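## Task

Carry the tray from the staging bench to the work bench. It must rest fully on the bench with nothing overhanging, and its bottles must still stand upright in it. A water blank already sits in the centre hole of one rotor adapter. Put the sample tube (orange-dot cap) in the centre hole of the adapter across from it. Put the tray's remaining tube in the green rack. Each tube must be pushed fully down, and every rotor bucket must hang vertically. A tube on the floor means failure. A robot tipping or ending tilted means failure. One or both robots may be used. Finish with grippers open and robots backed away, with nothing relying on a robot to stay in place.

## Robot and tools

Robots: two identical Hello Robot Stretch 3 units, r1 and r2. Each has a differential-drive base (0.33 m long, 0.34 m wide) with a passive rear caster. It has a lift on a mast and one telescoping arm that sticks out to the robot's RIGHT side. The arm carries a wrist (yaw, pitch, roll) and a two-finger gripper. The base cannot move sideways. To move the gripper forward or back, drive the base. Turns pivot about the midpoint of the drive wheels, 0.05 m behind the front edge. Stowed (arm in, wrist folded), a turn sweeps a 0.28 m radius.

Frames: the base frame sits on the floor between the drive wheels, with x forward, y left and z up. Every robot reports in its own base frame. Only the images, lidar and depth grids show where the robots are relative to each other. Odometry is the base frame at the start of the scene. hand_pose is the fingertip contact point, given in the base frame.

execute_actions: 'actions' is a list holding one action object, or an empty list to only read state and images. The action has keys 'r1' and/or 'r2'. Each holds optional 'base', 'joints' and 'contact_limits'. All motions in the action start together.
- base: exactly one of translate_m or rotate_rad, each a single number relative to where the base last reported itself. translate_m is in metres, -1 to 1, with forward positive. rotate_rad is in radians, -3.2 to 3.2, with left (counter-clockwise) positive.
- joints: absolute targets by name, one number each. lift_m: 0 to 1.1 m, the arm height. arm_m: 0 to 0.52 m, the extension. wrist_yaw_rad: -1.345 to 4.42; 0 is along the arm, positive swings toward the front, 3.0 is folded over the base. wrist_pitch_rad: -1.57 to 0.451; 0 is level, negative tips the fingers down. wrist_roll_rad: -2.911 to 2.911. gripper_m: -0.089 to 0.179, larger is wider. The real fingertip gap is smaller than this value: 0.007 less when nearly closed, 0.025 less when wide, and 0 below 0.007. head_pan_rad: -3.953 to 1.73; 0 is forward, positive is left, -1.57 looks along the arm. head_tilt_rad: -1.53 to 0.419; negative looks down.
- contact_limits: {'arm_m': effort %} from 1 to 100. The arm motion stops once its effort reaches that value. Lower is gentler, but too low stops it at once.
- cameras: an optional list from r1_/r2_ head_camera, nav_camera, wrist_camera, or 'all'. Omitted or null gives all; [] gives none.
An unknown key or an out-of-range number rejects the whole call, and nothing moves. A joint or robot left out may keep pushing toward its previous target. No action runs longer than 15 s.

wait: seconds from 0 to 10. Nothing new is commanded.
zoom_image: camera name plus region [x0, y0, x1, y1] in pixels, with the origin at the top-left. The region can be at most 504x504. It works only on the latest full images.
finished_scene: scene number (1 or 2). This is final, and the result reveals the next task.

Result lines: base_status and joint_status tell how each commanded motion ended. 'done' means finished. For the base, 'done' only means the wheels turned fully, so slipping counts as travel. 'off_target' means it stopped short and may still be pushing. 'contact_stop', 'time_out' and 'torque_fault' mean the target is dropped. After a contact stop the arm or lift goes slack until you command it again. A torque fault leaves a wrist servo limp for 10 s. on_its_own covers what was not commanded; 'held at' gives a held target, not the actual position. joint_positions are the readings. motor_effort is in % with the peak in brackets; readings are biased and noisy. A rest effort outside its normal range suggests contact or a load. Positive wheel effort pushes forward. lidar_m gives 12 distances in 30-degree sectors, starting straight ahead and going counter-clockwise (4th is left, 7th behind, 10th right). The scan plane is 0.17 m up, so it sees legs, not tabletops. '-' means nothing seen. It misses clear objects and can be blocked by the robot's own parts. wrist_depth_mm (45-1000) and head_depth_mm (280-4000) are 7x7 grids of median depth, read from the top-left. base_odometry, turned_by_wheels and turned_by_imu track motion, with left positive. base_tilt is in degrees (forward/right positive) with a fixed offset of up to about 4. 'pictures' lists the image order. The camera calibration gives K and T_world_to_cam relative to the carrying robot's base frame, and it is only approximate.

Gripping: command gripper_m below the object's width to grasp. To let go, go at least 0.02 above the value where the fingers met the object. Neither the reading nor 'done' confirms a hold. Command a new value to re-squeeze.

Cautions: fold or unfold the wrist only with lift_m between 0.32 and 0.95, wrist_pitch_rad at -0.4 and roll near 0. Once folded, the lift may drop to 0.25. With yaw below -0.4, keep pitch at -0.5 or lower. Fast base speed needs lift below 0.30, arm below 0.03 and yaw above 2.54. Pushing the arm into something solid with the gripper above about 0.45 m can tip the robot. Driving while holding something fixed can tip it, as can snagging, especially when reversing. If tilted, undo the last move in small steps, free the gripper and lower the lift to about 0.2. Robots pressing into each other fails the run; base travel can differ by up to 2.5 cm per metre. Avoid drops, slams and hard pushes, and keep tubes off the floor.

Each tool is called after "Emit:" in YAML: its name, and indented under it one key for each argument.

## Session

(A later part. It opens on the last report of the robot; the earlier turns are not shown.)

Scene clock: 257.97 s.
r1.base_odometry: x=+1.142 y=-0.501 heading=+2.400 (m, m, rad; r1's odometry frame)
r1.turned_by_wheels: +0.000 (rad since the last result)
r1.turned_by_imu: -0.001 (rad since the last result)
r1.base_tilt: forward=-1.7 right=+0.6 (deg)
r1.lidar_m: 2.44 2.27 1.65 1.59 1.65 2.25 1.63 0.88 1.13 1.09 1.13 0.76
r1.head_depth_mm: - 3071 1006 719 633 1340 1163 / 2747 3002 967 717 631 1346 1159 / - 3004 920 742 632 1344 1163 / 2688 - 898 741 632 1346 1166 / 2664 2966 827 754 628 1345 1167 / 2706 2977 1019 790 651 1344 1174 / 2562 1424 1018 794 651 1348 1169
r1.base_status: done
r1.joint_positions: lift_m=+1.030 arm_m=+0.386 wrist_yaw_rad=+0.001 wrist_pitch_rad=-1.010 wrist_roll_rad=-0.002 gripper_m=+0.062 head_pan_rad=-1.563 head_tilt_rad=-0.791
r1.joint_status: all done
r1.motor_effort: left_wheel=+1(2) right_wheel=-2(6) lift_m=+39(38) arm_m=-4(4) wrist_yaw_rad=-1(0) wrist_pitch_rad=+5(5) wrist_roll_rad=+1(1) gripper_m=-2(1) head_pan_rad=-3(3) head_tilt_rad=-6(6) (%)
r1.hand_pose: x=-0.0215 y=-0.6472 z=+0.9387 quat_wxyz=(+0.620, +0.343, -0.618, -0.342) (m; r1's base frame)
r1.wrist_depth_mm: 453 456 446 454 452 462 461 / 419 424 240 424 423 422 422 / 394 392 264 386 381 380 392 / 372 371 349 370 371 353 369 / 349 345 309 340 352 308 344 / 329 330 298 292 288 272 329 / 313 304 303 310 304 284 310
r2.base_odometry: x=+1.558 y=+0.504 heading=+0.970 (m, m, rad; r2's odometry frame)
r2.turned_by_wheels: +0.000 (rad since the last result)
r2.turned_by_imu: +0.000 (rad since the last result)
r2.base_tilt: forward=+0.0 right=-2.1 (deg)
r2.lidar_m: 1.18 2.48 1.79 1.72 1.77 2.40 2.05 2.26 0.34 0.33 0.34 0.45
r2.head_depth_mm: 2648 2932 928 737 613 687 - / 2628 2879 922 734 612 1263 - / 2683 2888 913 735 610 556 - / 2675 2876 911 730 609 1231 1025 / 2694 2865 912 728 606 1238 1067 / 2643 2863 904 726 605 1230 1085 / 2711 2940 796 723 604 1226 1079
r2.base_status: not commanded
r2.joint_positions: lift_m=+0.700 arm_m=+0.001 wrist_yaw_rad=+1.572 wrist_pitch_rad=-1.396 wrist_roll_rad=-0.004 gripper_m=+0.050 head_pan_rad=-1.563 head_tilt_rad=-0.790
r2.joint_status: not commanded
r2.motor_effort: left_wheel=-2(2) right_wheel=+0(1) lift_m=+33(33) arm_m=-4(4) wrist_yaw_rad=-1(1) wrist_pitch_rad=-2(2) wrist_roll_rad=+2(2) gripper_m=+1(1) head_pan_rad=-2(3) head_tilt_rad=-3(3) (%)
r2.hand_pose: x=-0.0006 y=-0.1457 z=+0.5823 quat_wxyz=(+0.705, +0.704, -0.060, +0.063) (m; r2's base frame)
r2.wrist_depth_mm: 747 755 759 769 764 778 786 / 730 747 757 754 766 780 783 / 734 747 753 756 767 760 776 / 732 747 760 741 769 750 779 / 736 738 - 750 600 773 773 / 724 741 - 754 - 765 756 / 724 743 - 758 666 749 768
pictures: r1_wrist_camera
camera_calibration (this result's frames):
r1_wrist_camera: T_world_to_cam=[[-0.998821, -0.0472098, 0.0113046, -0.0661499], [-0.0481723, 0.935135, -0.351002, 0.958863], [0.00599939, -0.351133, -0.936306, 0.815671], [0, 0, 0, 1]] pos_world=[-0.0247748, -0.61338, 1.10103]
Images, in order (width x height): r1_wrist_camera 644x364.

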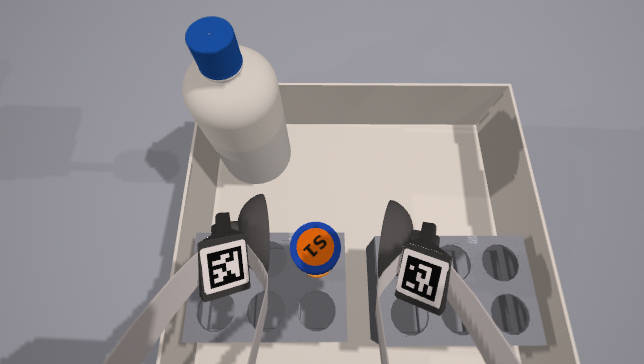

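Emit:
execute_actions:
  actions:
    - {"r1":{"joints":{"lift_m":0.958}}}
  cameras: ["r1_wrist_camera"]

Emit:
execute_actions:
  actions:
    - {"r1":{"joints":{"gripper_m":0.015}}}
  cameras: []

Emit:
execute_actions:
  actions:
    - {"r1":{"joints":{"lift_m":1.095}}}
  cameras: []

Emit:
execute_actions:
  actions:
    - {"r1":{"joints":{"arm_m":0.08,"head_tilt_rad":-0.705}}}
  cameras: []

Emit:
execute_actions:
  actions:
    - {"r1":{"base":{"translate_m":-0.85}}}
  cameras: ["r1_wrist_camera","r1_head_camera","r1_nav_camera"]

Scene clock: 266.83 s.
r1.base_odometry: x=+1.142 y=-0.501 heading=+2.400 (m, m, rad; r1's odometry frame)
r1.turned_by_wheels: +0.000 (rad since the last result)
r1.turned_by_imu: +0.000 (rad since the last result)
r1.base_tilt: forward=-1.5 right=+0.6 (deg)
r1.lidar_m: 2.44 2.27 1.65 1.59 1.65 2.25 1.63 0.88 1.13 1.09 1.13 0.76
r1.head_depth_mm: 2743 - - 614 632 1325 1162 / 2666 - 952 715 629 1335 1162 / 2616 - 925 742 631 1340 1163 / 2708 3015 896 741 633 1349 1166 / 2694 2959 826 756 629 1340 1163 / 2690 2982 1019 797 651 1347 1165 / 2551 1437 1017 795 651 1344 1170
r1.base_status: not commanded
r1.joint_positions: lift_m=+0.958 arm_m=+0.386 wrist_yaw_rad=+0.001 wrist_pitch_rad=-1.010 wrist_roll_rad=-0.002 gripper_m=+0.062 head_pan_rad=-1.563 head_tilt_rad=-0.791
r1.joint_status: all done
r1.motor_effort: left_wheel=+2(1) right_wheel=-2(2) lift_m=+30(31) arm_m=-4(4) wrist_yaw_rad=-1(1) wrist_pitch_rad=+5(5) wrist_roll_rad=+1(1) gripper_m=+1(0) head_pan_rad=-2(2) head_tilt_rad=-7(6) (%)
r1.hand_pose: x=-0.0215 y=-0.6472 z=+0.8671 quat_wxyz=(+0.620, +0.343, -0.618, -0.342) (m; r1's base frame)
r1.wrist_depth_mm: 357 180 176 275 277 275 358 / 331 327 202 314 311 299 331 / 311 303 264 307 307 306 304 / 290 265 288 288 291 288 241 / 275 223 216 151 267 240 214 / 257 206 246 204 230 202 201 / 244 205 216 240 218 189 192
r2.base_odometry: x=+1.558 y=+0.504 heading=+0.970 (m, m, rad; r2's odometry frame)
r2.turned_by_wheels: +0.000 (rad since the last result)
r2.turned_by_imu: +0.000 (rad since the last result)
r2.base_tilt: forward=+0.0 right=-2.0 (deg)
r2.lidar_m: 1.18 2.48 1.79 1.72 1.77 2.40 2.05 2.25 0.34 0.33 0.34 0.45
r2.head_depth_mm: 2648 2930 928 739 612 688 - / 2658 2942 920 734 611 1267 - / 2661 2880 921 735 609 557 - / 2668 2886 916 731 606 1239 1019 / 2670 2903 911 728 606 1239 1068 / 2638 2872 907 726 604 1227 1083 / 2685 2904 797 722 602 1224 1083
r2.base_status: not commanded
r2.joint_positions: lift_m=+0.700 arm_m=+0.001 wrist_yaw_rad=+1.572 wrist_pitch_rad=-1.396 wrist_roll_rad=-0.004 gripper_m=+0.050 head_pan_rad=-1.563 head_tilt_rad=-0.790
r2.joint_status: not commanded
r2.motor_effort: left_wheel=-2(2) right_wheel=+1(0) lift_m=+33(33) arm_m=-4(4) wrist_yaw_rad=-1(0) wrist_pitch_rad=-1(2) wrist_roll_rad=+2(1) gripper_m=+1(0) head_pan_rad=-2(2) head_tilt_rad=-3(4) (%)
r2.hand_pose: x=-0.0006 y=-0.1457 z=+0.5823 quat_wxyz=(+0.705, +0.704, -0.060, +0.063) (m; r2's base frame)
r2.wrist_depth_mm: 748 759 761 774 795 782 785 / 731 755 750 745 775 794 772 / 738 730 753 750 769 766 777 / 755 758 746 772 754 778 775 / 742 748 - 743 598 762 774 / 744 741 - 755 - 755 765 / 747 728 - 736 661 751 753
pictures: r1_wrist_camera
camera_calibration (this result's frames):
r1_wrist_camera: T_world_to_cam=[[-0.998821, -0.0472097, 0.011305, -0.0653402], [-0.0481722, 0.935131, -0.351011, 0.933721], [0.00599948, -0.351142, -0.936303, 0.748577], [0, 0, 0, 1]] pos_world=[-0.0247748, -0.61338, 1.02938]
Images, in order (width x height): r1_wrist_camera 644x364.

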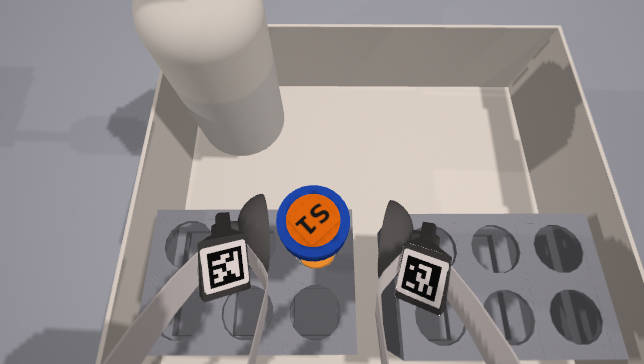

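Scene clock: 267.80 s.
r1.base_odometry: x=+1.142 y=-0.501 heading=+2.401 (m, m, rad; r1's odometry frame)
r1.turned_by_wheels: +0.000 (rad since the last result)
r1.turned_by_imu: +0.000 (rad since the last result)
r1.base_tilt: forward=-1.6 right=+0.7 (deg)
r1.lidar_m: 2.44 2.27 1.66 1.59 1.65 2.26 1.63 0.88 1.13 1.09 1.13 0.76
r1.head_depth_mm: 2753 - - 616 633 1337 1164 / 2685 - 952 715 629 1340 1164 / 2624 - 924 742 632 1334 1163 / 2689 2963 843 743 634 1342 1165 / 2717 2993 826 755 627 1336 1165 / 2686 2970 1016 794 651 1340 1167 / 2590 1447 1016 794 653 1344 1167
r1.base_status: not commanded
r1.joint_positions: lift_m=+0.958 arm_m=+0.386 wrist_yaw_rad=+0.001 wrist_pitch_rad=-1.010 wrist_roll_rad=-0.002 gripper_m=+0.015 head_pan_rad=-1.563 head_tilt_rad=-0.791
r1.joint_status: all done
r1.motor_effort: left_wheel=+1(2) right_wheel=-2(3) lift_m=+31(30) arm_m=-4(4) wrist_yaw_rad=+0(1) wrist_pitch_rad=+5(5) wrist_roll_rad=+1(1) gripper_m=-7(85) head_pan_rad=-3(3) head_tilt_rad=-5(6) (%)
r1.hand_pose: x=-0.0215 y=-0.6472 z=+0.8671 quat_wxyz=(+0.620, +0.343, -0.618, -0.342) (m; r1's base frame)
r1.wrist_depth_mm: 357 179 176 277 275 277 356 / 329 329 204 314 313 298 329 / 308 302 264 308 309 303 306 / 290 265 289 291 287 289 242 / 274 223 215 148 241 239 214 / 258 203 248 204 203 202 200 / 245 193 217 230 193 191 190
r2.base_odometry: x=+1.558 y=+0.504 heading=+0.970 (m, m, rad; r2's odometry frame)
r2.turned_by_wheels: +0.000 (rad since the last result)
r2.turned_by_imu: +0.000 (rad since the last result)
r2.base_tilt: forward=-0.1 right=-1.8 (deg)
r2.lidar_m: 1.18 2.48 1.79 1.72 1.77 2.40 2.05 2.25 0.34 0.33 0.34 0.45
r2.head_depth_mm: 2644 2929 927 737 614 688 - / 2656 2955 922 737 612 1266 - / 2645 2929 917 731 609 555 - / 2673 2875 916 730 607 1239 1020 / 2683 2869 912 727 605 1230 1064 / 2637 2871 904 726 604 1235 1082 / 2700 2960 795 723 601 1227 1080
r2.base_status: not commanded
r2.joint_positions: lift_m=+0.700 arm_m=+0.001 wrist_yaw_rad=+1.572 wrist_pitch_rad=-1.396 wrist_roll_rad=-0.004 gripper_m=+0.050 head_pan_rad=-1.563 head_tilt_rad=-0.790
r2.joint_status: not commanded
r2.motor_effort: left_wheel=-2(2) right_wheel=+1(0) lift_m=+33(33) arm_m=-4(4) wrist_yaw_rad=-1(2) wrist_pitch_rad=-2(2) wrist_roll_rad=+2(2) gripper_m=+1(1) head_pan_rad=-2(2) head_tilt_rad=-4(4) (%)
r2.hand_pose: x=-0.0006 y=-0.1457 z=+0.5823 quat_wxyz=(+0.705, +0.704, -0.060, +0.063) (m; r2's base frame)
r2.wrist_depth_mm: 747 759 760 760 766 783 775 / 742 755 743 763 770 778 770 / 737 755 748 757 771 763 759 / 747 745 752 748 759 760 762 / 750 766 - 764 599 761 775 / 743 730 - 759 - 755 768 / 736 741 - 744 674 778 786
pictures: none
No camera images: the call's "cameras" was empty. Leave "cameras" out to get every camera's image.

Scene clock: 269.87 s.
r1.base_odometry: x=+1.142 y=-0.501 heading=+2.401 (m, m, rad; r1's odometry frame)
r1.turned_by_wheels: +0.000 (rad since the last result)
r1.turned_by_imu: +0.000 (rad since the last result)
r1.base_tilt: forward=-1.7 right=+0.6 (deg)
r1.lidar_m: 2.44 2.27 1.66 1.59 1.65 2.25 1.63 0.88 1.13 1.09 1.13 0.76
r1.head_depth_mm: 2711 3036 1007 718 633 1337 1164 / 2768 3031 965 717 630 1339 1163 / 2779 3022 919 743 632 1335 1154 / - 3029 901 744 633 1340 1165 / 2713 3025 826 758 626 1344 1165 / 2699 2944 1013 792 652 1336 1162 / 2586 1440 1019 793 651 1337 1173
r1.base_status: not commanded
r1.joint_positions: lift_m=+1.095 arm_m=+0.386 wrist_yaw_rad=+0.001 wrist_pitch_rad=-1.010 wrist_roll_rad=-0.002 gripper_m=+0.015 head_pan_rad=-1.563 head_tilt_rad=-0.791
r1.joint_status: all done
r1.motor_effort: left_wheel=+1(1) right_wheel=-2(3) lift_m=+39(39) arm_m=-4(4) wrist_yaw_rad=+0(1) wrist_pitch_rad=+5(5) wrist_roll_rad=+1(2) gripper_m=-8(7) head_pan_rad=-2(2) head_tilt_rad=-7(6) (%)
r1.hand_pose: x=-0.0215 y=-0.6472 z=+1.0037 quat_wxyz=(+0.620, +0.343, -0.618, -0.342) (m; r1's base frame)
r1.wrist_depth_mm: 545 542 554 542 547 553 543 / 506 498 500 497 506 510 508 / 469 467 302 431 435 464 467 / 443 446 388 443 436 439 441 / 415 420 415 148 415 409 424 / 393 393 329 338 343 376 398 / 370 371 364 362 363 353 378
r2.base_odometry: x=+1.558 y=+0.504 heading=+0.970 (m, m, rad; r2's odometry frame)
r2.turned_by_wheels: +0.000 (rad since the last result)
r2.turned_by_imu: +0.000 (rad since the last result)
r2.base_tilt: forward=+0.0 right=-2.1 (deg)
r2.lidar_m: 1.18 2.48 1.80 1.72 1.77 2.40 2.05 2.24 0.34 0.32 0.34 0.45
r2.head_depth_mm: 2629 2901 928 740 612 689 - / 2657 2928 922 736 610 1262 - / 2654 2921 915 730 609 556 - / 2664 2872 913 731 607 1226 1018 / 2681 2875 912 728 608 1229 1067 / 2648 2821 908 726 604 1235 1085 / 2666 2937 795 724 603 1230 1083
r2.base_status: not commanded
r2.joint_positions: lift_m=+0.700 arm_m=+0.001 wrist_yaw_rad=+1.572 wrist_pitch_rad=-1.396 wrist_roll_rad=-0.004 gripper_m=+0.050 head_pan_rad=-1.563 head_tilt_rad=-0.790
r2.joint_status: not commanded
r2.motor_effort: left_wheel=-2(2) right_wheel=+1(0) lift_m=+33(33) arm_m=-4(4) wrist_yaw_rad=-2(1) wrist_pitch_rad=-2(1) wrist_roll_rad=+2(2) gripper_m=+1(0) head_pan_rad=-3(2) head_tilt_rad=-3(3) (%)
r2.hand_pose: x=-0.0006 y=-0.1457 z=+0.5823 quat_wxyz=(+0.705, +0.704, -0.060, +0.063) (m; r2's base frame)
r2.wrist_depth_mm: 749 768 755 757 778 774 779 / 764 749 739 759 762 766 787 / 758 739 755 765 783 782 800 / 730 743 755 766 762 776 778 / 736 735 - 742 606 761 776 / 743 735 - 754 - 760 773 / 736 737 - 751 657 758 767
pictures: none
No camera images: the call's "cameras" was empty. Leave "cameras" out to get every camera's image.

Scene clock: 273.33 s.
r1.base_odometry: x=+1.142 y=-0.501 heading=+2.401 (m, m, rad; r1's odometry frame)
r1.turned_by_wheels: +0.000 (rad since the last result)
r1.turned_by_imu: +0.000 (rad since the last result)
r1.base_tilt: forward=-1.6 right=+0.7 (deg)
r1.lidar_m: 2.44 2.27 1.65 1.59 1.65 2.25 1.63 0.88 1.13 1.09 1.13 0.76
r1.head_depth_mm: - - - 872 624 1332 1196 / - - - 754 610 1335 1200 / - - - - 623 1304 1200 / 2720 2903 1131 - 600 1312 1205 / 2647 2987 1190 815 697 1313 1209 / 2664 2928 1194 883 700 1315 1202 / 2606 1404 1200 885 702 1319 1208
r1.base_status: not commanded
r1.joint_positions: lift_m=+1.095 arm_m=+0.080 wrist_yaw_rad=+0.001 wrist_pitch_rad=-1.010 wrist_roll_rad=-0.002 gripper_m=+0.015 head_pan_rad=-1.563 head_tilt_rad=-0.710
r1.joint_status: all done
r1.motor_effort: left_wheel=+2(1) right_wheel=-2(2) lift_m=+39(38) arm_m=-4(4) wrist_yaw_rad=+0(1) wrist_pitch_rad=+5(5) wrist_roll_rad=+1(1) gripper_m=-9(8) head_pan_rad=-2(2) head_tilt_rad=+3(17) (%)
r1.hand_pose: x=-0.0215 y=-0.3412 z=+1.0037 quat_wxyz=(+0.620, +0.343, -0.618, -0.342) (m; r1's base frame)
r1.wrist_depth_mm: 549 544 538 539 537 549 552 / 500 499 489 483 458 490 513 / 465 472 472 470 463 314 477 / 442 440 433 408 396 435 448 / 903 - - 148 427 433 423 / - - - - - - - / - - - - - - -
r2.base_odometry: x=+1.558 y=+0.504 heading=+0.970 (m, m, rad; r2's odometry frame)
r2.turned_by_wheels: +0.000 (rad since the last result)
r2.turned_by_imu: +0.000 (rad since the last result)
r2.base_tilt: forward=+0.0 right=-2.0 (deg)
r2.lidar_m: 1.18 2.48 1.79 1.72 1.78 2.40 2.06 2.25 0.34 0.33 0.34 0.45
r2.head_depth_mm: 2676 2931 925 739 613 686 - / 2650 2924 923 733 612 1270 - / 2656 2904 917 734 607 557 - / 2673 2921 913 732 610 1230 1022 / 2690 2884 912 728 605 1238 1065 / 2655 2871 906 725 605 1236 1083 / 2653 2867 793 723 604 1234 1075
r2.base_status: not commanded
r2.joint_positions: lift_m=+0.700 arm_m=+0.001 wrist_yaw_rad=+1.572 wrist_pitch_rad=-1.396 wrist_roll_rad=-0.004 gripper_m=+0.050 head_pan_rad=-1.563 head_tilt_rad=-0.790
r2.joint_status: not commanded
r2.motor_effort: left_wheel=-2(2) right_wheel=+0(1) lift_m=+33(33) arm_m=-4(4) wrist_yaw_rad=-2(1) wrist_pitch_rad=-2(2) wrist_roll_rad=+2(2) gripper_m=+0(1) head_pan_rad=-2(2) head_tilt_rad=-3(3) (%)
r2.hand_pose: x=-0.0006 y=-0.1457 z=+0.5823 quat_wxyz=(+0.705, +0.704, -0.060, +0.063) (m; r2's base frame)
r2.wrist_depth_mm: 739 763 751 780 777 804 799 / 754 745 756 761 778 797 785 / 734 753 744 758 753 762 774 / 756 738 758 750 744 774 766 / 723 745 - 757 601 754 781 / 730 735 - 770 - 762 768 / 716 745 - 763 663 748 755
pictures: none
No camera images: the call's "cameras" was empty. Leave "cameras" out to get every camera's image.

Scene clock: 283.07 s.
r1.base_odometry: x=+1.769 y=-1.075 heading=+2.401 (m, m, rad; r1's odometry frame)
r1.turned_by_wheels: +0.000 (rad since the last result)
r1.turned_by_imu: -0.003 (rad since the last result)
r1.base_tilt: forward=-1.7 right=+0.5 (deg)
r1.lidar_m: 3.27 2.26 1.65 1.59 1.65 2.08 2.00 0.59 0.43 0.42 1.13 1.54
r1.head_depth_mm: - - - 828 675 725 824 / - - - 846 894 802 821 / - - - - 958 873 917 / 2729 2937 2615 - 1141 1407 1199 / 2668 2986 1189 883 701 713 1138 / 2617 2962 1190 885 701 1322 1206 / 2623 2957 1192 886 703 1315 1208
r1.base_status: done
r1.joint_positions: lift_m=+1.095 arm_m=+0.080 wrist_yaw_rad=+0.001 wrist_pitch_rad=-1.010 wrist_roll_rad=-0.002 gripper_m=+0.015 head_pan_rad=-1.563 head_tilt_rad=-0.710
r1.joint_status: not commanded
r1.motor_effort: left_wheel=+1(2) right_wheel=-2(4) lift_m=+39(39) arm_m=-4(4) wrist_yaw_rad=-1(1) wrist_pitch_rad=+5(5) wrist_roll_rad=+1(1) gripper_m=-8(9) head_pan_rad=-3(2) head_tilt_rad=+3(3) (%)
r1.hand_pose: x=-0.0215 y=-0.3412 z=+1.0037 quat_wxyz=(+0.620, +0.343, -0.618, -0.342) (m; r1's base frame)
r1.wrist_depth_mm: 535 535 539 - 758 537 551 / 508 503 505 - 741 458 525 / 473 469 469 - 718 418 424 / 447 439 442 - 664 425 424 / - - - 148 631 576 563 / - - - - - - - / - - - - - - -
r2.base_odometry: x=+1.558 y=+0.504 heading=+0.970 (m, m, rad; r2's odometry frame)
r2.turned_by_wheels: +0.000 (rad since the last result)
r2.turned_by_imu: +0.000 (rad since the last result)
r2.base_tilt: forward=-0.1 right=-2.0 (deg)
r2.lidar_m: 1.18 2.48 1.79 1.72 1.77 2.40 2.06 2.24 0.34 0.33 0.34 0.45
r2.head_depth_mm: 2648 2933 927 737 612 689 - / 2644 2903 922 734 612 1266 - / 2658 2904 921 732 609 555 - / 2691 2901 911 728 608 1237 1020 / 2700 2904 911 729 605 1235 1072 / 2712 2873 908 723 604 1222 1082 / 2700 2967 798 723 602 1232 1081
r2.base_status: not commanded
r2.joint_positions: lift_m=+0.700 arm_m=+0.001 wrist_yaw_rad=+1.572 wrist_pitch_rad=-1.396 wrist_roll_rad=-0.004 gripper_m=+0.050 head_pan_rad=-1.563 head_tilt_rad=-0.790
r2.joint_status: not commanded
r2.motor_effort: left_wheel=-2(2) right_wheel=+1(1) lift_m=+33(33) arm_m=-4(4) wrist_yaw_rad=-1(1) wrist_pitch_rad=-1(2) wrist_roll_rad=+2(2) gripper_m=+1(1) head_pan_rad=-2(2) head_tilt_rad=-3(3) (%)
r2.hand_pose: x=-0.0006 y=-0.1457 z=+0.5823 quat_wxyz=(+0.705, +0.704, -0.060, +0.063) (m; r2's base frame)
r2.wrist_depth_mm: 744 752 763 768 763 774 782 / 745 753 754 769 764 791 794 / 728 763 754 767 758 779 787 / 740 748 758 755 763 757 793 / 738 731 - 774 598 760 788 / 753 727 - 762 - 752 748 / 724 738 - 746 662 769 751
pictures: r1_head_camera (sideways: a quarter turn clockwise sets it upright), r1_nav_camera (sideways: a quarter turn counterclockwise sets it upright), r1_wrist_camera
camera_calibration (this result's frames):
r1_head_camera: T_world_to_cam=[[0.0397024, 0.610017, -0.791393, 1.05104], [0.998711, -0.0493043, 0.0120985, -0.0231366], [-0.0316388, -0.790853, -0.611188, 0.755051], [0, 0, 0, 1]] pos_world=[0.00526679, -0.0451601, 1.29355]
r1_nav_camera: T_world_to_cam=[[0.0350102, -0.632427, 0.773828, -0.970863], [-0.997988, -0.0630802, -0.00640173, 0.0616721], [0.0528618, -0.772047, -0.633363, 0.775593], [0, 0, 0, 1]] pos_world=[0.0545389, -0.0113152, 1.24291]
r1_wrist_camera: T_world_to_cam=[[-0.998821, -0.0472111, 0.0113051, -0.0524395], [-0.0481736, 0.935131, -0.351011, 0.695541], [0.0059999, -0.351142, -0.936303, 0.98397], [0, 0, 0, 1]] pos_world=[-0.0247747, -0.307385, 1.16603]
Images, in order (width x height): r1_head_camera 896x504, r1_nav_camera 672x504, r1_wrist_camera 644x364.

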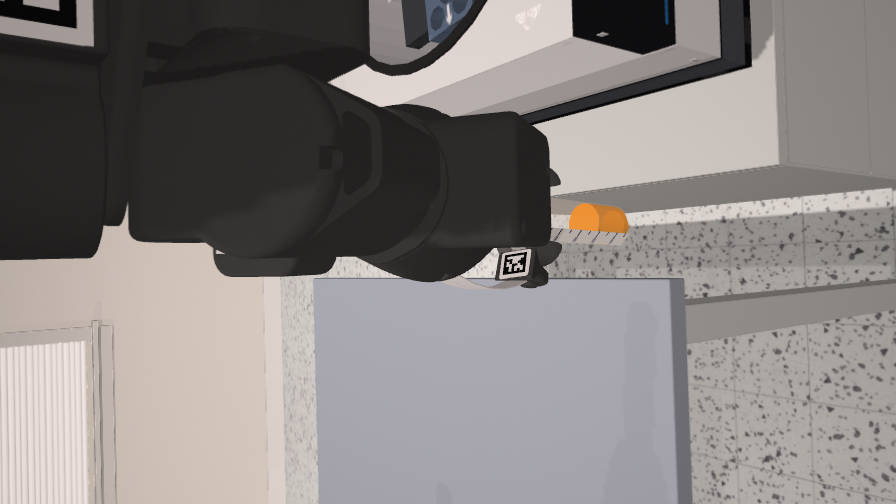

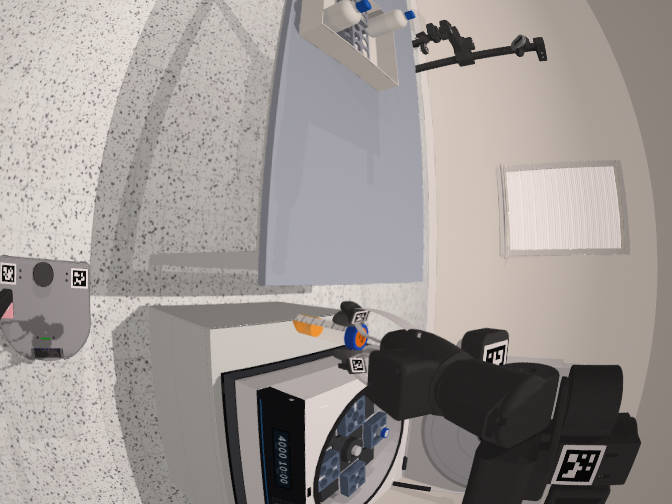

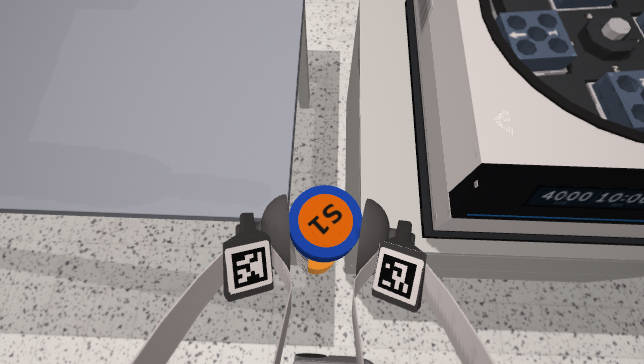

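Blank is in the far adapter; target is the near one.

Emit:
execute_actions:
  actions:
    - {"r1":{"base":{"translate_m":-0.45},"joints":{"arm_m":0.25}}}
  cameras: ["r1_wrist_camera","r1_head_camera"]

Scene clock: 290.90 s.
r1.base_odometry: x=+2.101 y=-1.378 heading=+2.401 (m, m, rad; r1's odometry frame)
r1.turned_by_wheels: +0.000 (rad since the last result)
r1.turned_by_imu: -0.001 (rad since the last result)
r1.base_tilt: forward=-1.7 right=+0.6 (deg)
r1.lidar_m: 1.98 2.26 1.65 1.59 1.64 1.60 1.54 1.60 0.43 0.41 0.43 0.67
r1.head_depth_mm: 2672 3047 2855 799 656 710 832 / - 961 1013 896 656 704 823 / - 958 1024 879 656 700 820 / 842 - 1025 859 656 700 816 / 835 937 1024 893 653 692 810 / 832 928 1014 876 650 687 802 / 2564 2925 2878 2072 649 707 795
r1.base_status: done
r1.joint_positions: lift_m=+1.095 arm_m=+0.250 wrist_yaw_rad=+0.001 wrist_pitch_rad=-1.010 wrist_roll_rad=-0.002 gripper_m=+0.015 head_pan_rad=-1.563 head_tilt_rad=-0.710
r1.joint_status: all done
r1.motor_effort: left_wheel=+1(0) right_wheel=-2(5) lift_m=+38(38) arm_m=+4(4) wrist_yaw_rad=-1(1) wrist_pitch_rad=+5(5) wrist_roll_rad=+1(1) gripper_m=-9(8) head_pan_rad=-2(2) head_tilt_rad=+2(3) (%)
r1.hand_pose: x=-0.0215 y=-0.5105 z=+1.0037 quat_wxyz=(+0.620, +0.343, -0.618, -0.342) (m; r1's base frame)
r1.wrist_depth_mm: 642 825 532 542 547 491 - / - 471 528 514 524 471 - / - 424 477 480 485 436 - / - 393 477 440 471 396 - / - 367 372 147 433 373 - / 673 351 358 352 351 347 - / - - 567 565 565 416 -
r2.base_odometry: x=+1.558 y=+0.504 heading=+0.970 (m, m, rad; r2's odometry frame)
r2.turned_by_wheels: +0.000 (rad since the last result)
r2.turned_by_imu: +0.000 (rad since the last result)
r2.base_tilt: forward=-0.1 right=-1.9 (deg)
r2.lidar_m: 1.18 2.49 1.79 1.72 1.78 2.40 2.06 2.24 0.34 0.32 0.34 0.45
r2.head_depth_mm: 2643 2902 926 738 612 688 - / 2648 2910 922 737 611 1270 - / 2655 2943 916 731 609 555 - / 2650 2913 917 730 607 1235 1017 / 2686 2912 913 726 604 1237 1066 / 2710 2936 906 726 603 1231 1081 / 2680 2927 798 722 603 1225 1082
r2.base_status: not commanded
r2.joint_positions: lift_m=+0.700 arm_m=+0.001 wrist_yaw_rad=+1.572 wrist_pitch_rad=-1.396 wrist_roll_rad=-0.004 gripper_m=+0.050 head_pan_rad=-1.563 head_tilt_rad=-0.790
r2.joint_status: not commanded
r2.motor_effort: left_wheel=-2(2) right_wheel=+1(1) lift_m=+33(33) arm_m=-4(4) wrist_yaw_rad=-1(1) wrist_pitch_rad=-1(2) wrist_roll_rad=+1(2) gripper_m=+1(1) head_pan_rad=-2(2) head_tilt_rad=-4(4) (%)
r2.hand_pose: x=-0.0006 y=-0.1457 z=+0.5823 quat_wxyz=(+0.705, +0.704, -0.060, +0.063) (m; r2's base frame)
r2.wrist_depth_mm: 740 735 761 745 755 772 787 / 747 748 758 771 760 785 795 / 741 756 750 773 764 777 789 / 736 749 746 770 763 766 774 / 735 730 - 760 600 771 782 / 729 730 - 750 - 771 756 / 713 744 - 753 671 754 784
pictures: r1_head_camera (sideways: a quarter turn clockwise sets it upright), r1_wrist_camera
camera_calibration (this result's frames):
r1_head_camera: T_world_to_cam=[[0.0397025, 0.610017, -0.791393, 1.05104], [0.998711, -0.0493046, 0.0120985, -0.0231366], [-0.031639, -0.790853, -0.611188, 0.755051], [0, 0, 0, 1]] pos_world=[0.00526678, -0.0451601, 1.29355]
r1_wrist_camera: T_world_to_cam=[[-0.998823, -0.0471662, 0.011286, -0.0603928], [-0.0481248, 0.935133, -0.351012, 0.853877], [0.00600199, -0.351142, -0.936303, 0.924515], [0, 0, 0, 1]] pos_world=[-0.024778, -0.476701, 1.16603]
Images, in order (width x height): r1_head_camera 896x504, r1_wrist_camera 644x364.

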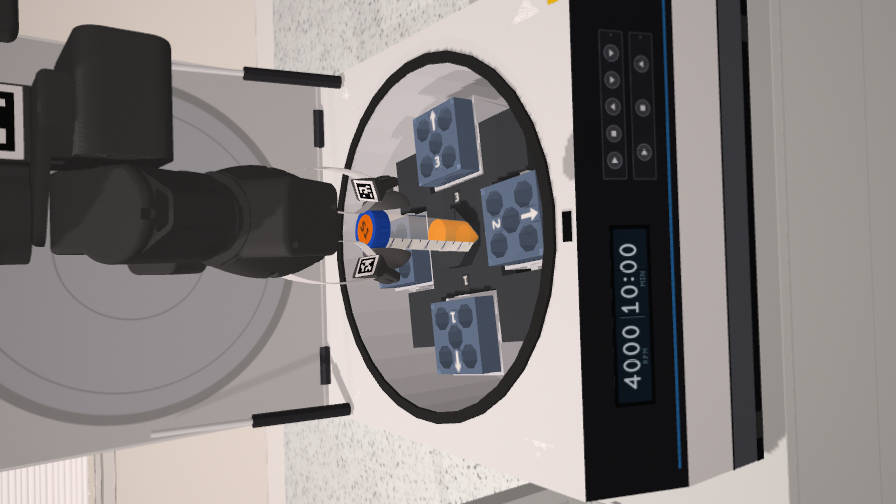

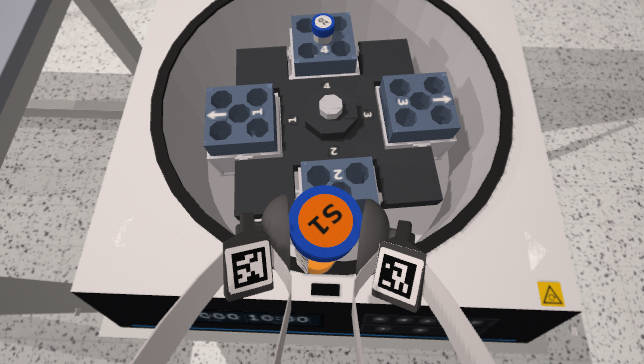

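Emit:
execute_actions:
  actions:
    - {"r1":{"base":{"translate_m":-0.027},"joints":{"arm_m":0.358}}}
  cameras: []

Emit:
execute_actions:
  actions:
    - {"r1":{"joints":{"lift_m":0.975}}}
  cameras: ["r1_wrist_camera","r1_head_camera"]

Emit:
zoom_image:
  camera: "r1_head_camera"
  region: [380,160,620,320]

Scene clock: 299.30 s.
r1.base_odometry: x=+2.121 y=-1.396 heading=+2.401 (m, m, rad; r1's odometry frame)
r1.turned_by_wheels: +0.000 (rad since the last result)
r1.turned_by_imu: +0.000 (rad since the last result)
r1.base_tilt: forward=-1.6 right=+0.7 (deg)
r1.lidar_m: 2.00 2.27 1.65 1.59 1.64 1.57 1.52 1.57 0.43 0.42 0.43 0.69
r1.head_depth_mm: 2697 3020 2830 1950 656 709 831 / 822 942 1025 874 656 708 825 / - 942 1026 872 656 701 822 / 826 - 1026 854 654 700 812 / 838 936 1021 899 653 693 808 / 834 931 1017 908 650 688 799 / 845 2926 2726 875 651 683 794
r1.base_status: done
r1.joint_positions: lift_m=+1.095 arm_m=+0.358 wrist_yaw_rad=+0.001 wrist_pitch_rad=-1.010 wrist_roll_rad=-0.002 gripper_m=+0.015 head_pan_rad=-1.563 head_tilt_rad=-0.710
r1.joint_status: all done
r1.motor_effort: left_wheel=+1(2) right_wheel=-2(5) lift_m=+38(39) arm_m=+4(4) wrist_yaw_rad=-1(1) wrist_pitch_rad=+5(5) wrist_roll_rad=+2(1) gripper_m=-8(8) head_pan_rad=-3(2) head_tilt_rad=+3(3) (%)
r1.hand_pose: x=-0.0215 y=-0.6185 z=+1.0037 quat_wxyz=(+0.620, +0.343, -0.618, -0.342) (m; r1's base frame)
r1.wrist_depth_mm: 693 490 486 492 484 - - / - 447 512 528 487 459 - / - 431 499 483 490 430 - / - 429 449 442 436 415 - / - 409 437 147 495 380 - / 355 352 521 392 434 352 - / 333 330 413 442 334 332 -
r2.base_odometry: x=+1.558 y=+0.504 heading=+0.970 (m, m, rad; r2's odometry frame)
r2.turned_by_wheels: +0.000 (rad since the last result)
r2.turned_by_imu: +0.000 (rad since the last result)
r2.base_tilt: forward=-0.1 right=-2.1 (deg)
r2.lidar_m: 1.18 2.47 1.80 1.72 1.77 2.40 2.06 2.25 0.34 0.32 0.34 0.45
r2.head_depth_mm: 2635 2936 924 738 612 689 - / 2652 2882 921 734 611 1267 - / 2671 2914 920 733 611 557 - / 2661 2867 920 731 608 1237 1019 / 2672 2891 910 728 606 1236 1066 / 2690 2912 907 726 604 1232 1080 / 2722 2929 796 723 602 1226 1079
r2.base_status: not commanded
r2.joint_positions: lift_m=+0.700 arm_m=+0.001 wrist_yaw_rad=+1.572 wrist_pitch_rad=-1.396 wrist_roll_rad=-0.004 gripper_m=+0.050 head_pan_rad=-1.563 head_tilt_rad=-0.790
r2.joint_status: not commanded
r2.motor_effort: left_wheel=-1(2) right_wheel=+1(1) lift_m=+33(33) arm_m=-4(4) wrist_yaw_rad=-2(1) wrist_pitch_rad=-1(2) wrist_roll_rad=+1(2) gripper_m=+1(1) head_pan_rad=-2(3) head_tilt_rad=-4(4) (%)
r2.hand_pose: x=-0.0006 y=-0.1457 z=+0.5823 quat_wxyz=(+0.705, +0.704, -0.060, +0.063) (m; r2's base frame)
r2.wrist_depth_mm: 740 750 757 769 771 763 785 / 739 753 760 763 765 772 785 / 738 758 760 763 765 778 773 / 750 748 766 754 749 771 778 / 718 750 - 759 597 752 779 / 729 752 - 760 - 767 760 / 721 741 - 750 666 764 753
pictures: none
No camera images: the call's "cameras" was empty. Leave "cameras" out to get every camera's image.

Scene clock: 301.23 s.
r1.base_odometry: x=+2.121 y=-1.396 heading=+2.401 (m, m, rad; r1's odometry frame)
r1.turned_by_wheels: +0.000 (rad since the last result)
r1.turned_by_imu: +0.000 (rad since the last result)
r1.base_tilt: forward=-1.8 right=+0.8 (deg)
r1.lidar_m: 2.00 2.26 1.64 1.59 1.64 1.58 1.52 1.57 0.43 0.41 0.43 0.69
r1.head_depth_mm: 2681 2886 - 1382 656 711 832 / 844 - 1002 875 656 704 828 / 841 - 1031 860 658 703 821 / 838 913 - 843 656 697 815 / 837 936 1027 902 652 694 807 / 835 929 1015 913 651 687 803 / 843 2897 2740 874 650 685 796
r1.base_status: not commanded
r1.joint_positions: lift_m=+0.975 arm_m=+0.358 wrist_yaw_rad=+0.001 wrist_pitch_rad=-1.010 wrist_roll_rad=-0.002 gripper_m=+0.015 head_pan_rad=-1.563 head_tilt_rad=-0.710
r1.joint_status: all done
r1.motor_effort: left_wheel=+1(1) right_wheel=-2(2) lift_m=+29(31) arm_m=+4(4) wrist_yaw_rad=-1(1) wrist_pitch_rad=+5(5) wrist_roll_rad=+1(1) gripper_m=-9(8) head_pan_rad=-2(2) head_tilt_rad=+2(2) (%)
r1.hand_pose: x=-0.0215 y=-0.6185 z=+0.8841 quat_wxyz=(+0.620, +0.343, -0.618, -0.342) (m; r1's base frame)
r1.wrist_depth_mm: 326 354 398 369 400 329 - / 307 377 372 372 374 342 - / 300 328 341 334 331 327 281 / 290 315 330 326 323 329 262 / 265 347 310 147 314 321 244 / 233 300 299 288 362 268 234 / 220 241 361 380 324 218 220
r2.base_odometry: x=+1.558 y=+0.504 heading=+0.970 (m, m, rad; r2's odometry frame)
r2.turned_by_wheels: +0.000 (rad since the last result)
r2.turned_by_imu: +0.000 (rad since the last result)
r2.base_tilt: forward=+0.0 right=-2.2 (deg)
r2.lidar_m: 1.18 2.48 1.79 1.72 1.78 2.40 2.05 2.24 0.34 0.33 0.34 0.45
r2.head_depth_mm: 2634 2961 925 738 615 687 - / 2664 2905 924 736 611 1257 - / 2656 2900 917 733 611 557 - / 2668 2850 916 728 607 1235 1023 / 2677 2918 909 726 605 1230 1070 / 2694 2898 904 725 604 1226 1080 / 2700 2939 795 723 604 1233 1084
r2.base_status: not commanded
r2.joint_positions: lift_m=+0.700 arm_m=+0.001 wrist_yaw_rad=+1.572 wrist_pitch_rad=-1.396 wrist_roll_rad=-0.004 gripper_m=+0.050 head_pan_rad=-1.563 head_tilt_rad=-0.790
r2.joint_status: not commanded
r2.motor_effort: left_wheel=-2(2) right_wheel=+1(1) lift_m=+33(33) arm_m=-4(4) wrist_yaw_rad=-1(1) wrist_pitch_rad=-2(2) wrist_roll_rad=+2(2) gripper_m=+1(1) head_pan_rad=-2(2) head_tilt_rad=-4(3) (%)
r2.hand_pose: x=-0.0006 y=-0.1457 z=+0.5823 quat_wxyz=(+0.705, +0.704, -0.060, +0.063) (m; r2's base frame)
r2.wrist_depth_mm: 754 754 750 744 761 781 765 / 766 747 765 762 753 787 777 / 748 734 746 756 786 772 792 / 755 748 745 751 756 763 784 / 744 741 - 759 603 762 788 / 735 735 - 744 - 751 779 / 731 740 - 737 662 769 761
pictures: r1_head_camera (sideways: a quarter turn clockwise sets it upright), r1_wrist_camera
camera_calibration (this result's frames):
r1_head_camera: T_world_to_cam=[[0.0397023, 0.610017, -0.791393, 1.05104], [0.998711, -0.0493042, 0.0120986, -0.0231366], [-0.0316387, -0.790853, -0.611188, 0.755051], [0, 0, 0, 1]] pos_world=[0.00526679, -0.0451601, 1.29355]
r1_wrist_camera: T_world_to_cam=[[-0.998824, -0.04716, 0.0112857, -0.0641329], [-0.0481189, 0.935134, -0.351012, 0.912872], [0.00600012, -0.351142, -0.936303, 0.774551], [0, 0, 0, 1]] pos_world=[-0.0247785, -0.584704, 1.04637]
Images, in order (width x height): r1_head_camera 896x504, r1_wrist_camera 644x364.

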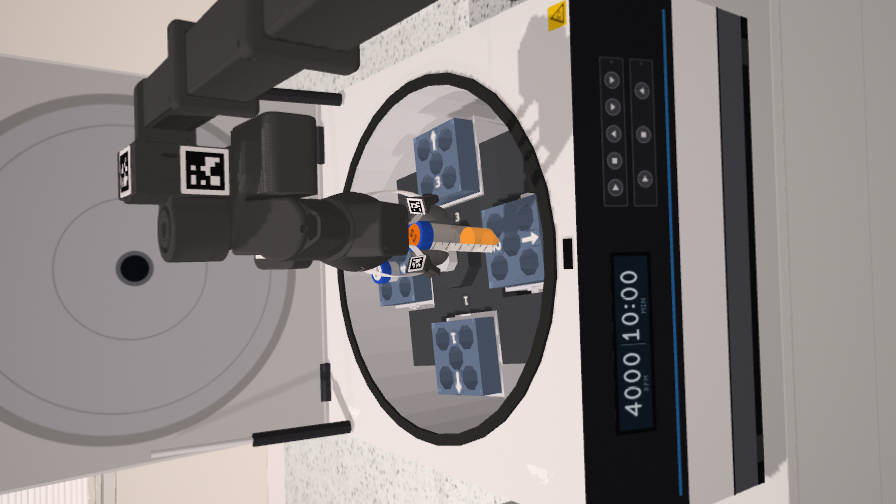

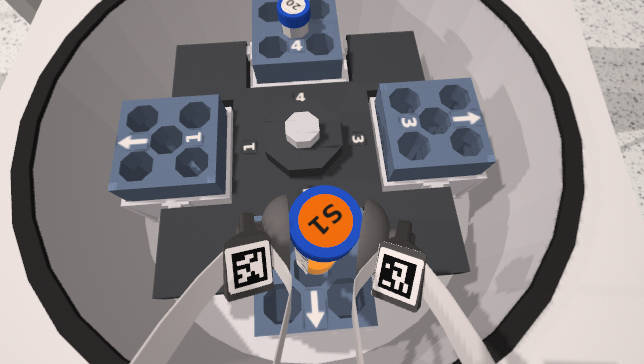

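Region (380, 160, 620, 320) of r1_head_camera's 896x504 image, scaled by 2.100, with more detail than that image has.

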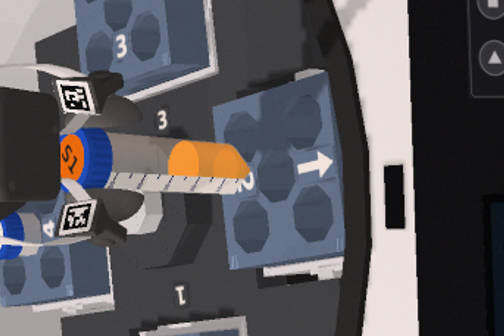

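Emit:
execute_actions:
  actions:
    - {"r1":{"joints":{"lift_m":0.95}}}
  cameras: ["r1_wrist_camera","r1_head_camera"]

Emit:
zoom_image:
  camera: "r1_head_camera"
  region: [380,160,620,320]

Scene clock: 305.37 s.
r1.base_odometry: x=+2.121 y=-1.396 heading=+2.401 (m, m, rad; r1's odometry frame)
r1.turned_by_wheels: +0.000 (rad since the last result)
r1.turned_by_imu: +0.000 (rad since the last result)
r1.base_tilt: forward=-1.8 right=+0.5 (deg)
r1.lidar_m: 2.00 2.27 1.64 1.58 1.64 1.58 1.52 1.57 0.43 0.41 0.43 0.69
r1.head_depth_mm: 2710 3007 - 755 656 709 831 / 842 912 987 871 656 706 827 / 839 910 - 861 656 703 821 / 837 924 1024 845 655 697 816 / 838 929 1024 897 653 694 809 / 834 933 1014 913 649 689 803 / 846 2909 2734 876 650 684 799
r1.base_status: not commanded
r1.joint_positions: lift_m=+0.950 arm_m=+0.358 wrist_yaw_rad=+0.001 wrist_pitch_rad=-1.010 wrist_roll_rad=-0.002 gripper_m=+0.015 head_pan_rad=-1.563 head_tilt_rad=-0.710
r1.joint_status: all done
r1.motor_effort: left_wheel=+1(1) right_wheel=-2(3) lift_m=+30(31) arm_m=+4(4) wrist_yaw_rad=-1(1) wrist_pitch_rad=+5(5) wrist_roll_rad=+1(1) gripper_m=-9(8) head_pan_rad=-2(2) head_tilt_rad=+3(1) (%)
r1.hand_pose: x=-0.0215 y=-0.6185 z=+0.8591 quat_wxyz=(+0.620, +0.343, -0.618, -0.342) (m; r1's base frame)
r1.wrist_depth_mm: 291 355 365 345 375 320 294 / 296 345 344 344 313 317 271 / 300 294 311 296 306 305 251 / 293 290 302 301 300 321 240 / 264 321 285 147 288 293 221 / 227 282 289 289 374 267 206 / 196 240 357 336 328 196 199
r2.base_odometry: x=+1.558 y=+0.504 heading=+0.970 (m, m, rad; r2's odometry frame)
r2.turned_by_wheels: +0.000 (rad since the last result)
r2.turned_by_imu: +0.000 (rad since the last result)
r2.base_tilt: forward=-0.1 right=-2.1 (deg)
r2.lidar_m: 1.18 2.48 1.79 1.72 1.77 2.40 2.06 2.25 0.34 0.33 0.34 0.45
r2.head_depth_mm: 2672 2928 926 740 613 689 - / 2658 2977 920 737 610 1268 - / 2667 2928 919 734 609 557 - / 2713 2865 917 732 607 1243 1019 / 2703 2927 909 727 605 1231 1065 / 2702 2903 904 726 605 1229 1085 / 2711 2938 798 720 602 1221 1079
r2.base_status: not commanded
r2.joint_positions: lift_m=+0.700 arm_m=+0.001 wrist_yaw_rad=+1.572 wrist_pitch_rad=-1.396 wrist_roll_rad=-0.004 gripper_m=+0.050 head_pan_rad=-1.563 head_tilt_rad=-0.790
r2.joint_status: not commanded
r2.motor_effort: left_wheel=-2(2) right_wheel=+1(1) lift_m=+33(33) arm_m=-3(4) wrist_yaw_rad=-1(1) wrist_pitch_rad=-2(2) wrist_roll_rad=+2(2) gripper_m=+1(1) head_pan_rad=-3(2) head_tilt_rad=-4(4) (%)
r2.hand_pose: x=-0.0006 y=-0.1457 z=+0.5823 quat_wxyz=(+0.705, +0.704, -0.060, +0.063) (m; r2's base frame)
r2.wrist_depth_mm: 747 745 769 772 755 780 769 / 728 743 741 774 765 789 797 / 742 748 758 755 748 768 795 / 740 744 732 759 756 749 783 / 723 737 - 752 602 758 790 / 740 735 - 754 - 763 765 / 737 732 - 762 664 746 759
pictures: r1_head_camera (sideways: a quarter turn clockwise sets it upright), r1_wrist_camera
camera_calibration (this result's frames):
r1_head_camera: T_world_to_cam=[[0.0397025, 0.610017, -0.791393, 1.05104], [0.998711, -0.0493045, 0.0120986, -0.0231366], [-0.0316389, -0.790853, -0.611188, 0.755051], [0, 0, 0, 1]] pos_world=[0.00526678, -0.0451601, 1.29355]
r1_wrist_camera: T_world_to_cam=[[-0.998824, -0.0471601, 0.0112856, -0.0638508], [-0.048119, 0.935134, -0.351012, 0.904097], [0.0060002, -0.351142, -0.936303, 0.751145], [0, 0, 0, 1]] pos_world=[-0.0247785, -0.584704, 1.02137]
Images, in order (width x height): r1_head_camera 896x504, r1_wrist_camera 644x364.

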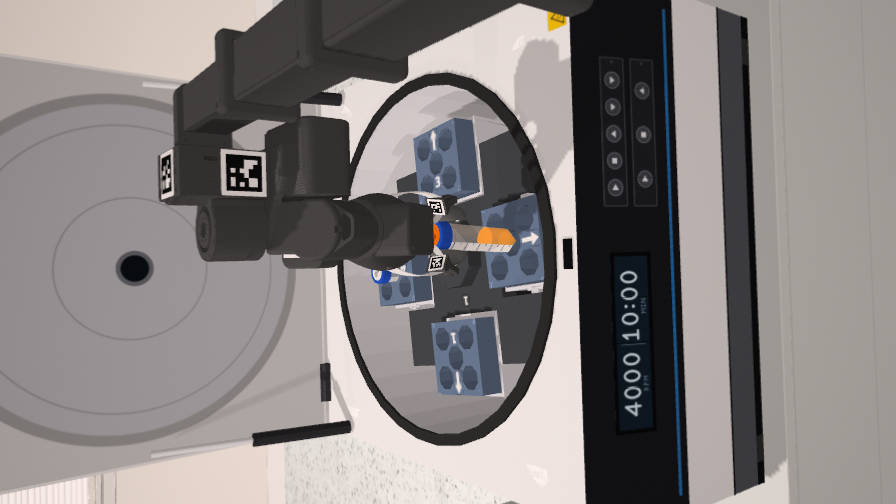

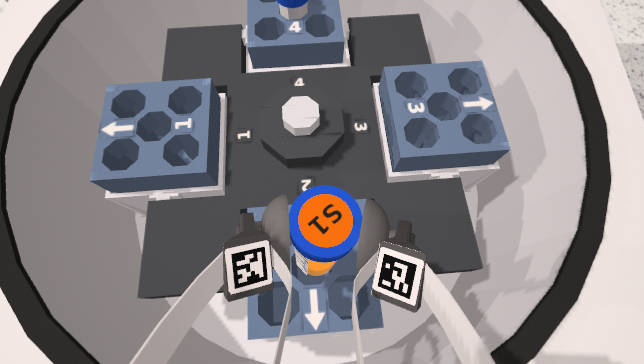

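Region (380, 160, 620, 320) of r1_head_camera's 896x504 image, scaled by 2.100, with more detail than that image has.

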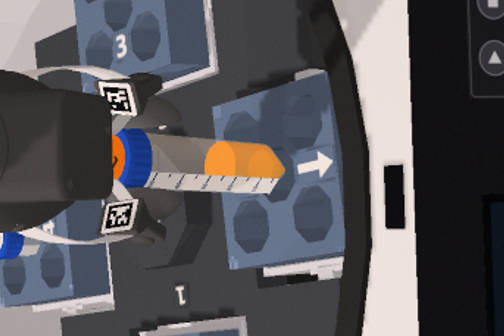

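Emit:
execute_actions:
  actions:
    - {"r1":{"joints":{"lift_m":0.92}}}
  cameras: ["r1_wrist_camera","r1_head_camera"]

Emit:
zoom_image:
  camera: "r1_head_camera"
  region: [380,160,620,320]

Scene clock: 308.90 s.
r1.base_odometry: x=+2.121 y=-1.396 heading=+2.401 (m, m, rad; r1's odometry frame)
r1.turned_by_wheels: +0.000 (rad since the last result)
r1.turned_by_imu: +0.000 (rad since the last result)
r1.base_tilt: forward=-1.6 right=+0.6 (deg)
r1.lidar_m: 2.00 2.26 1.64 1.58 1.64 1.58 1.52 1.57 0.43 0.42 0.43 0.69
r1.head_depth_mm: 2738 2965 3123 - 655 710 832 / 843 927 - 880 658 707 827 / 839 923 - 861 658 701 820 / 843 939 1021 847 656 697 814 / 836 933 1023 894 654 693 808 / 834 931 1015 909 651 689 803 / 847 2900 2773 876 649 685 795
r1.base_status: not commanded
r1.joint_positions: lift_m=+0.920 arm_m=+0.358 wrist_yaw_rad=+0.001 wrist_pitch_rad=-1.010 wrist_roll_rad=-0.002 gripper_m=+0.015 head_pan_rad=-1.563 head_tilt_rad=-0.710
r1.joint_status: all done
r1.motor_effort: left_wheel=+1(1) right_wheel=-3(2) lift_m=+31(30) arm_m=+4(4) wrist_yaw_rad=-1(1) wrist_pitch_rad=+5(5) wrist_roll_rad=+1(1) gripper_m=-8(8) head_pan_rad=-2(3) head_tilt_rad=+3(2) (%)
r1.hand_pose: x=-0.0215 y=-0.6185 z=+0.8291 quat_wxyz=(+0.620, +0.343, -0.618, -0.342) (m; r1's base frame)
r1.wrist_depth_mm: 288 332 323 321 333 305 250 / 284 279 301 287 294 287 239 / 271 260 280 272 278 284 236 / 270 262 268 270 271 311 221 / 264 258 253 147 256 259 198 / 228 245 252 217 348 264 179 / 187 239 330 258 298 189 169
r2.base_odometry: x=+1.558 y=+0.504 heading=+0.970 (m, m, rad; r2's odometry frame)
r2.turned_by_wheels: +0.000 (rad since the last result)
r2.turned_by_imu: +0.000 (rad since the last result)
r2.base_tilt: forward=-0.1 right=-1.9 (deg)
r2.lidar_m: 1.18 2.49 1.79 1.72 1.77 2.41 2.05 2.25 0.34 0.33 0.34 0.45
r2.head_depth_mm: 2631 2911 925 737 613 687 - / 2679 2941 922 736 610 1273 - / 2669 2909 918 730 609 557 - / 2673 2913 915 730 609 1236 1016 / 2681 2904 911 727 604 1233 1068 / 2730 2910 907 724 605 1234 1085 / 2693 2917 796 722 602 1227 1085
r2.base_status: not commanded
r2.joint_positions: lift_m=+0.700 arm_m=+0.001 wrist_yaw_rad=+1.572 wrist_pitch_rad=-1.396 wrist_roll_rad=-0.004 gripper_m=+0.050 head_pan_rad=-1.563 head_tilt_rad=-0.790
r2.joint_status: not commanded
r2.motor_effort: left_wheel=-2(2) right_wheel=+1(0) lift_m=+33(33) arm_m=-4(4) wrist_yaw_rad=-1(1) wrist_pitch_rad=-2(2) wrist_roll_rad=+2(2) gripper_m=+1(1) head_pan_rad=-2(2) head_tilt_rad=-3(3) (%)
r2.hand_pose: x=-0.0006 y=-0.1457 z=+0.5823 quat_wxyz=(+0.705, +0.704, -0.060, +0.063) (m; r2's base frame)
r2.wrist_depth_mm: 739 767 758 749 772 783 792 / 748 740 761 770 757 786 795 / 747 749 750 761 767 759 768 / 746 744 742 762 764 769 773 / 739 739 - 769 608 754 785 / 720 726 - 738 - 761 763 / 734 731 - 759 674 768 755
pictures: r1_head_camera (sideways: a quarter turn clockwise sets it upright), r1_wrist_camera
camera_calibration (this result's frames):
r1_head_camera: T_world_to_cam=[[0.0397024, 0.610017, -0.791393, 1.05104], [0.998711, -0.0493043, 0.0120986, -0.0231366], [-0.0316388, -0.790853, -0.611188, 0.755051], [0, 0, 0, 1]] pos_world=[0.00526679, -0.0451601, 1.29355]
r1_wrist_camera: T_world_to_cam=[[-0.998824, -0.0471604, 0.0112858, -0.0635126], [-0.0481193, 0.935134, -0.351012, 0.893568], [0.00600009, -0.351142, -0.936303, 0.723057], [0, 0, 0, 1]] pos_world=[-0.0247785, -0.584705, 0.991371]
Images, in order (width x height): r1_head_camera 896x504, r1_wrist_camera 644x364.

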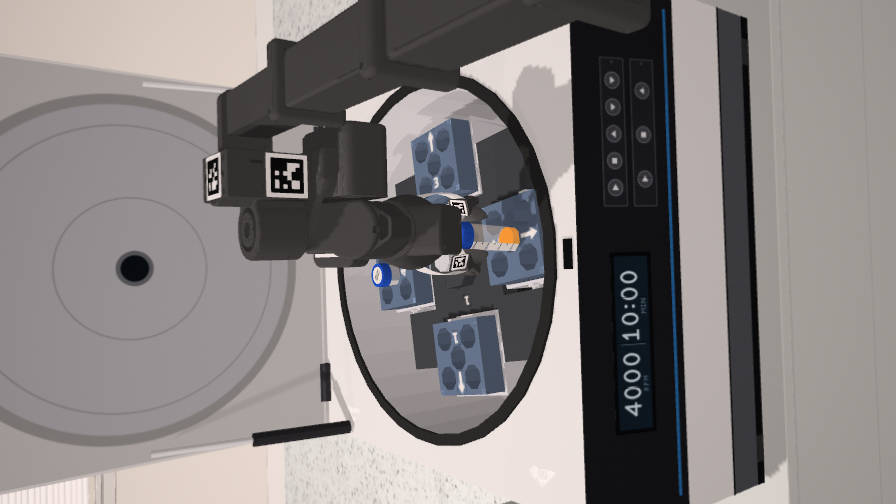

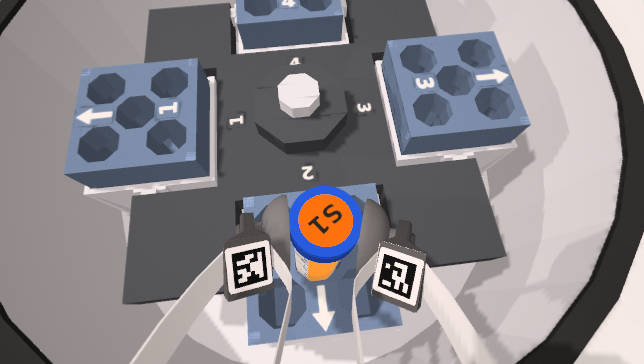

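Region (380, 160, 620, 320) of r1_head_camera's 896x504 image, scaled by 2.100, with more detail than that image has.

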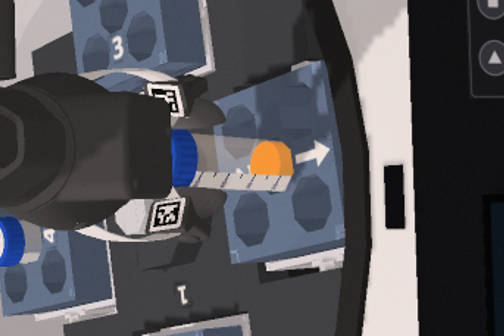

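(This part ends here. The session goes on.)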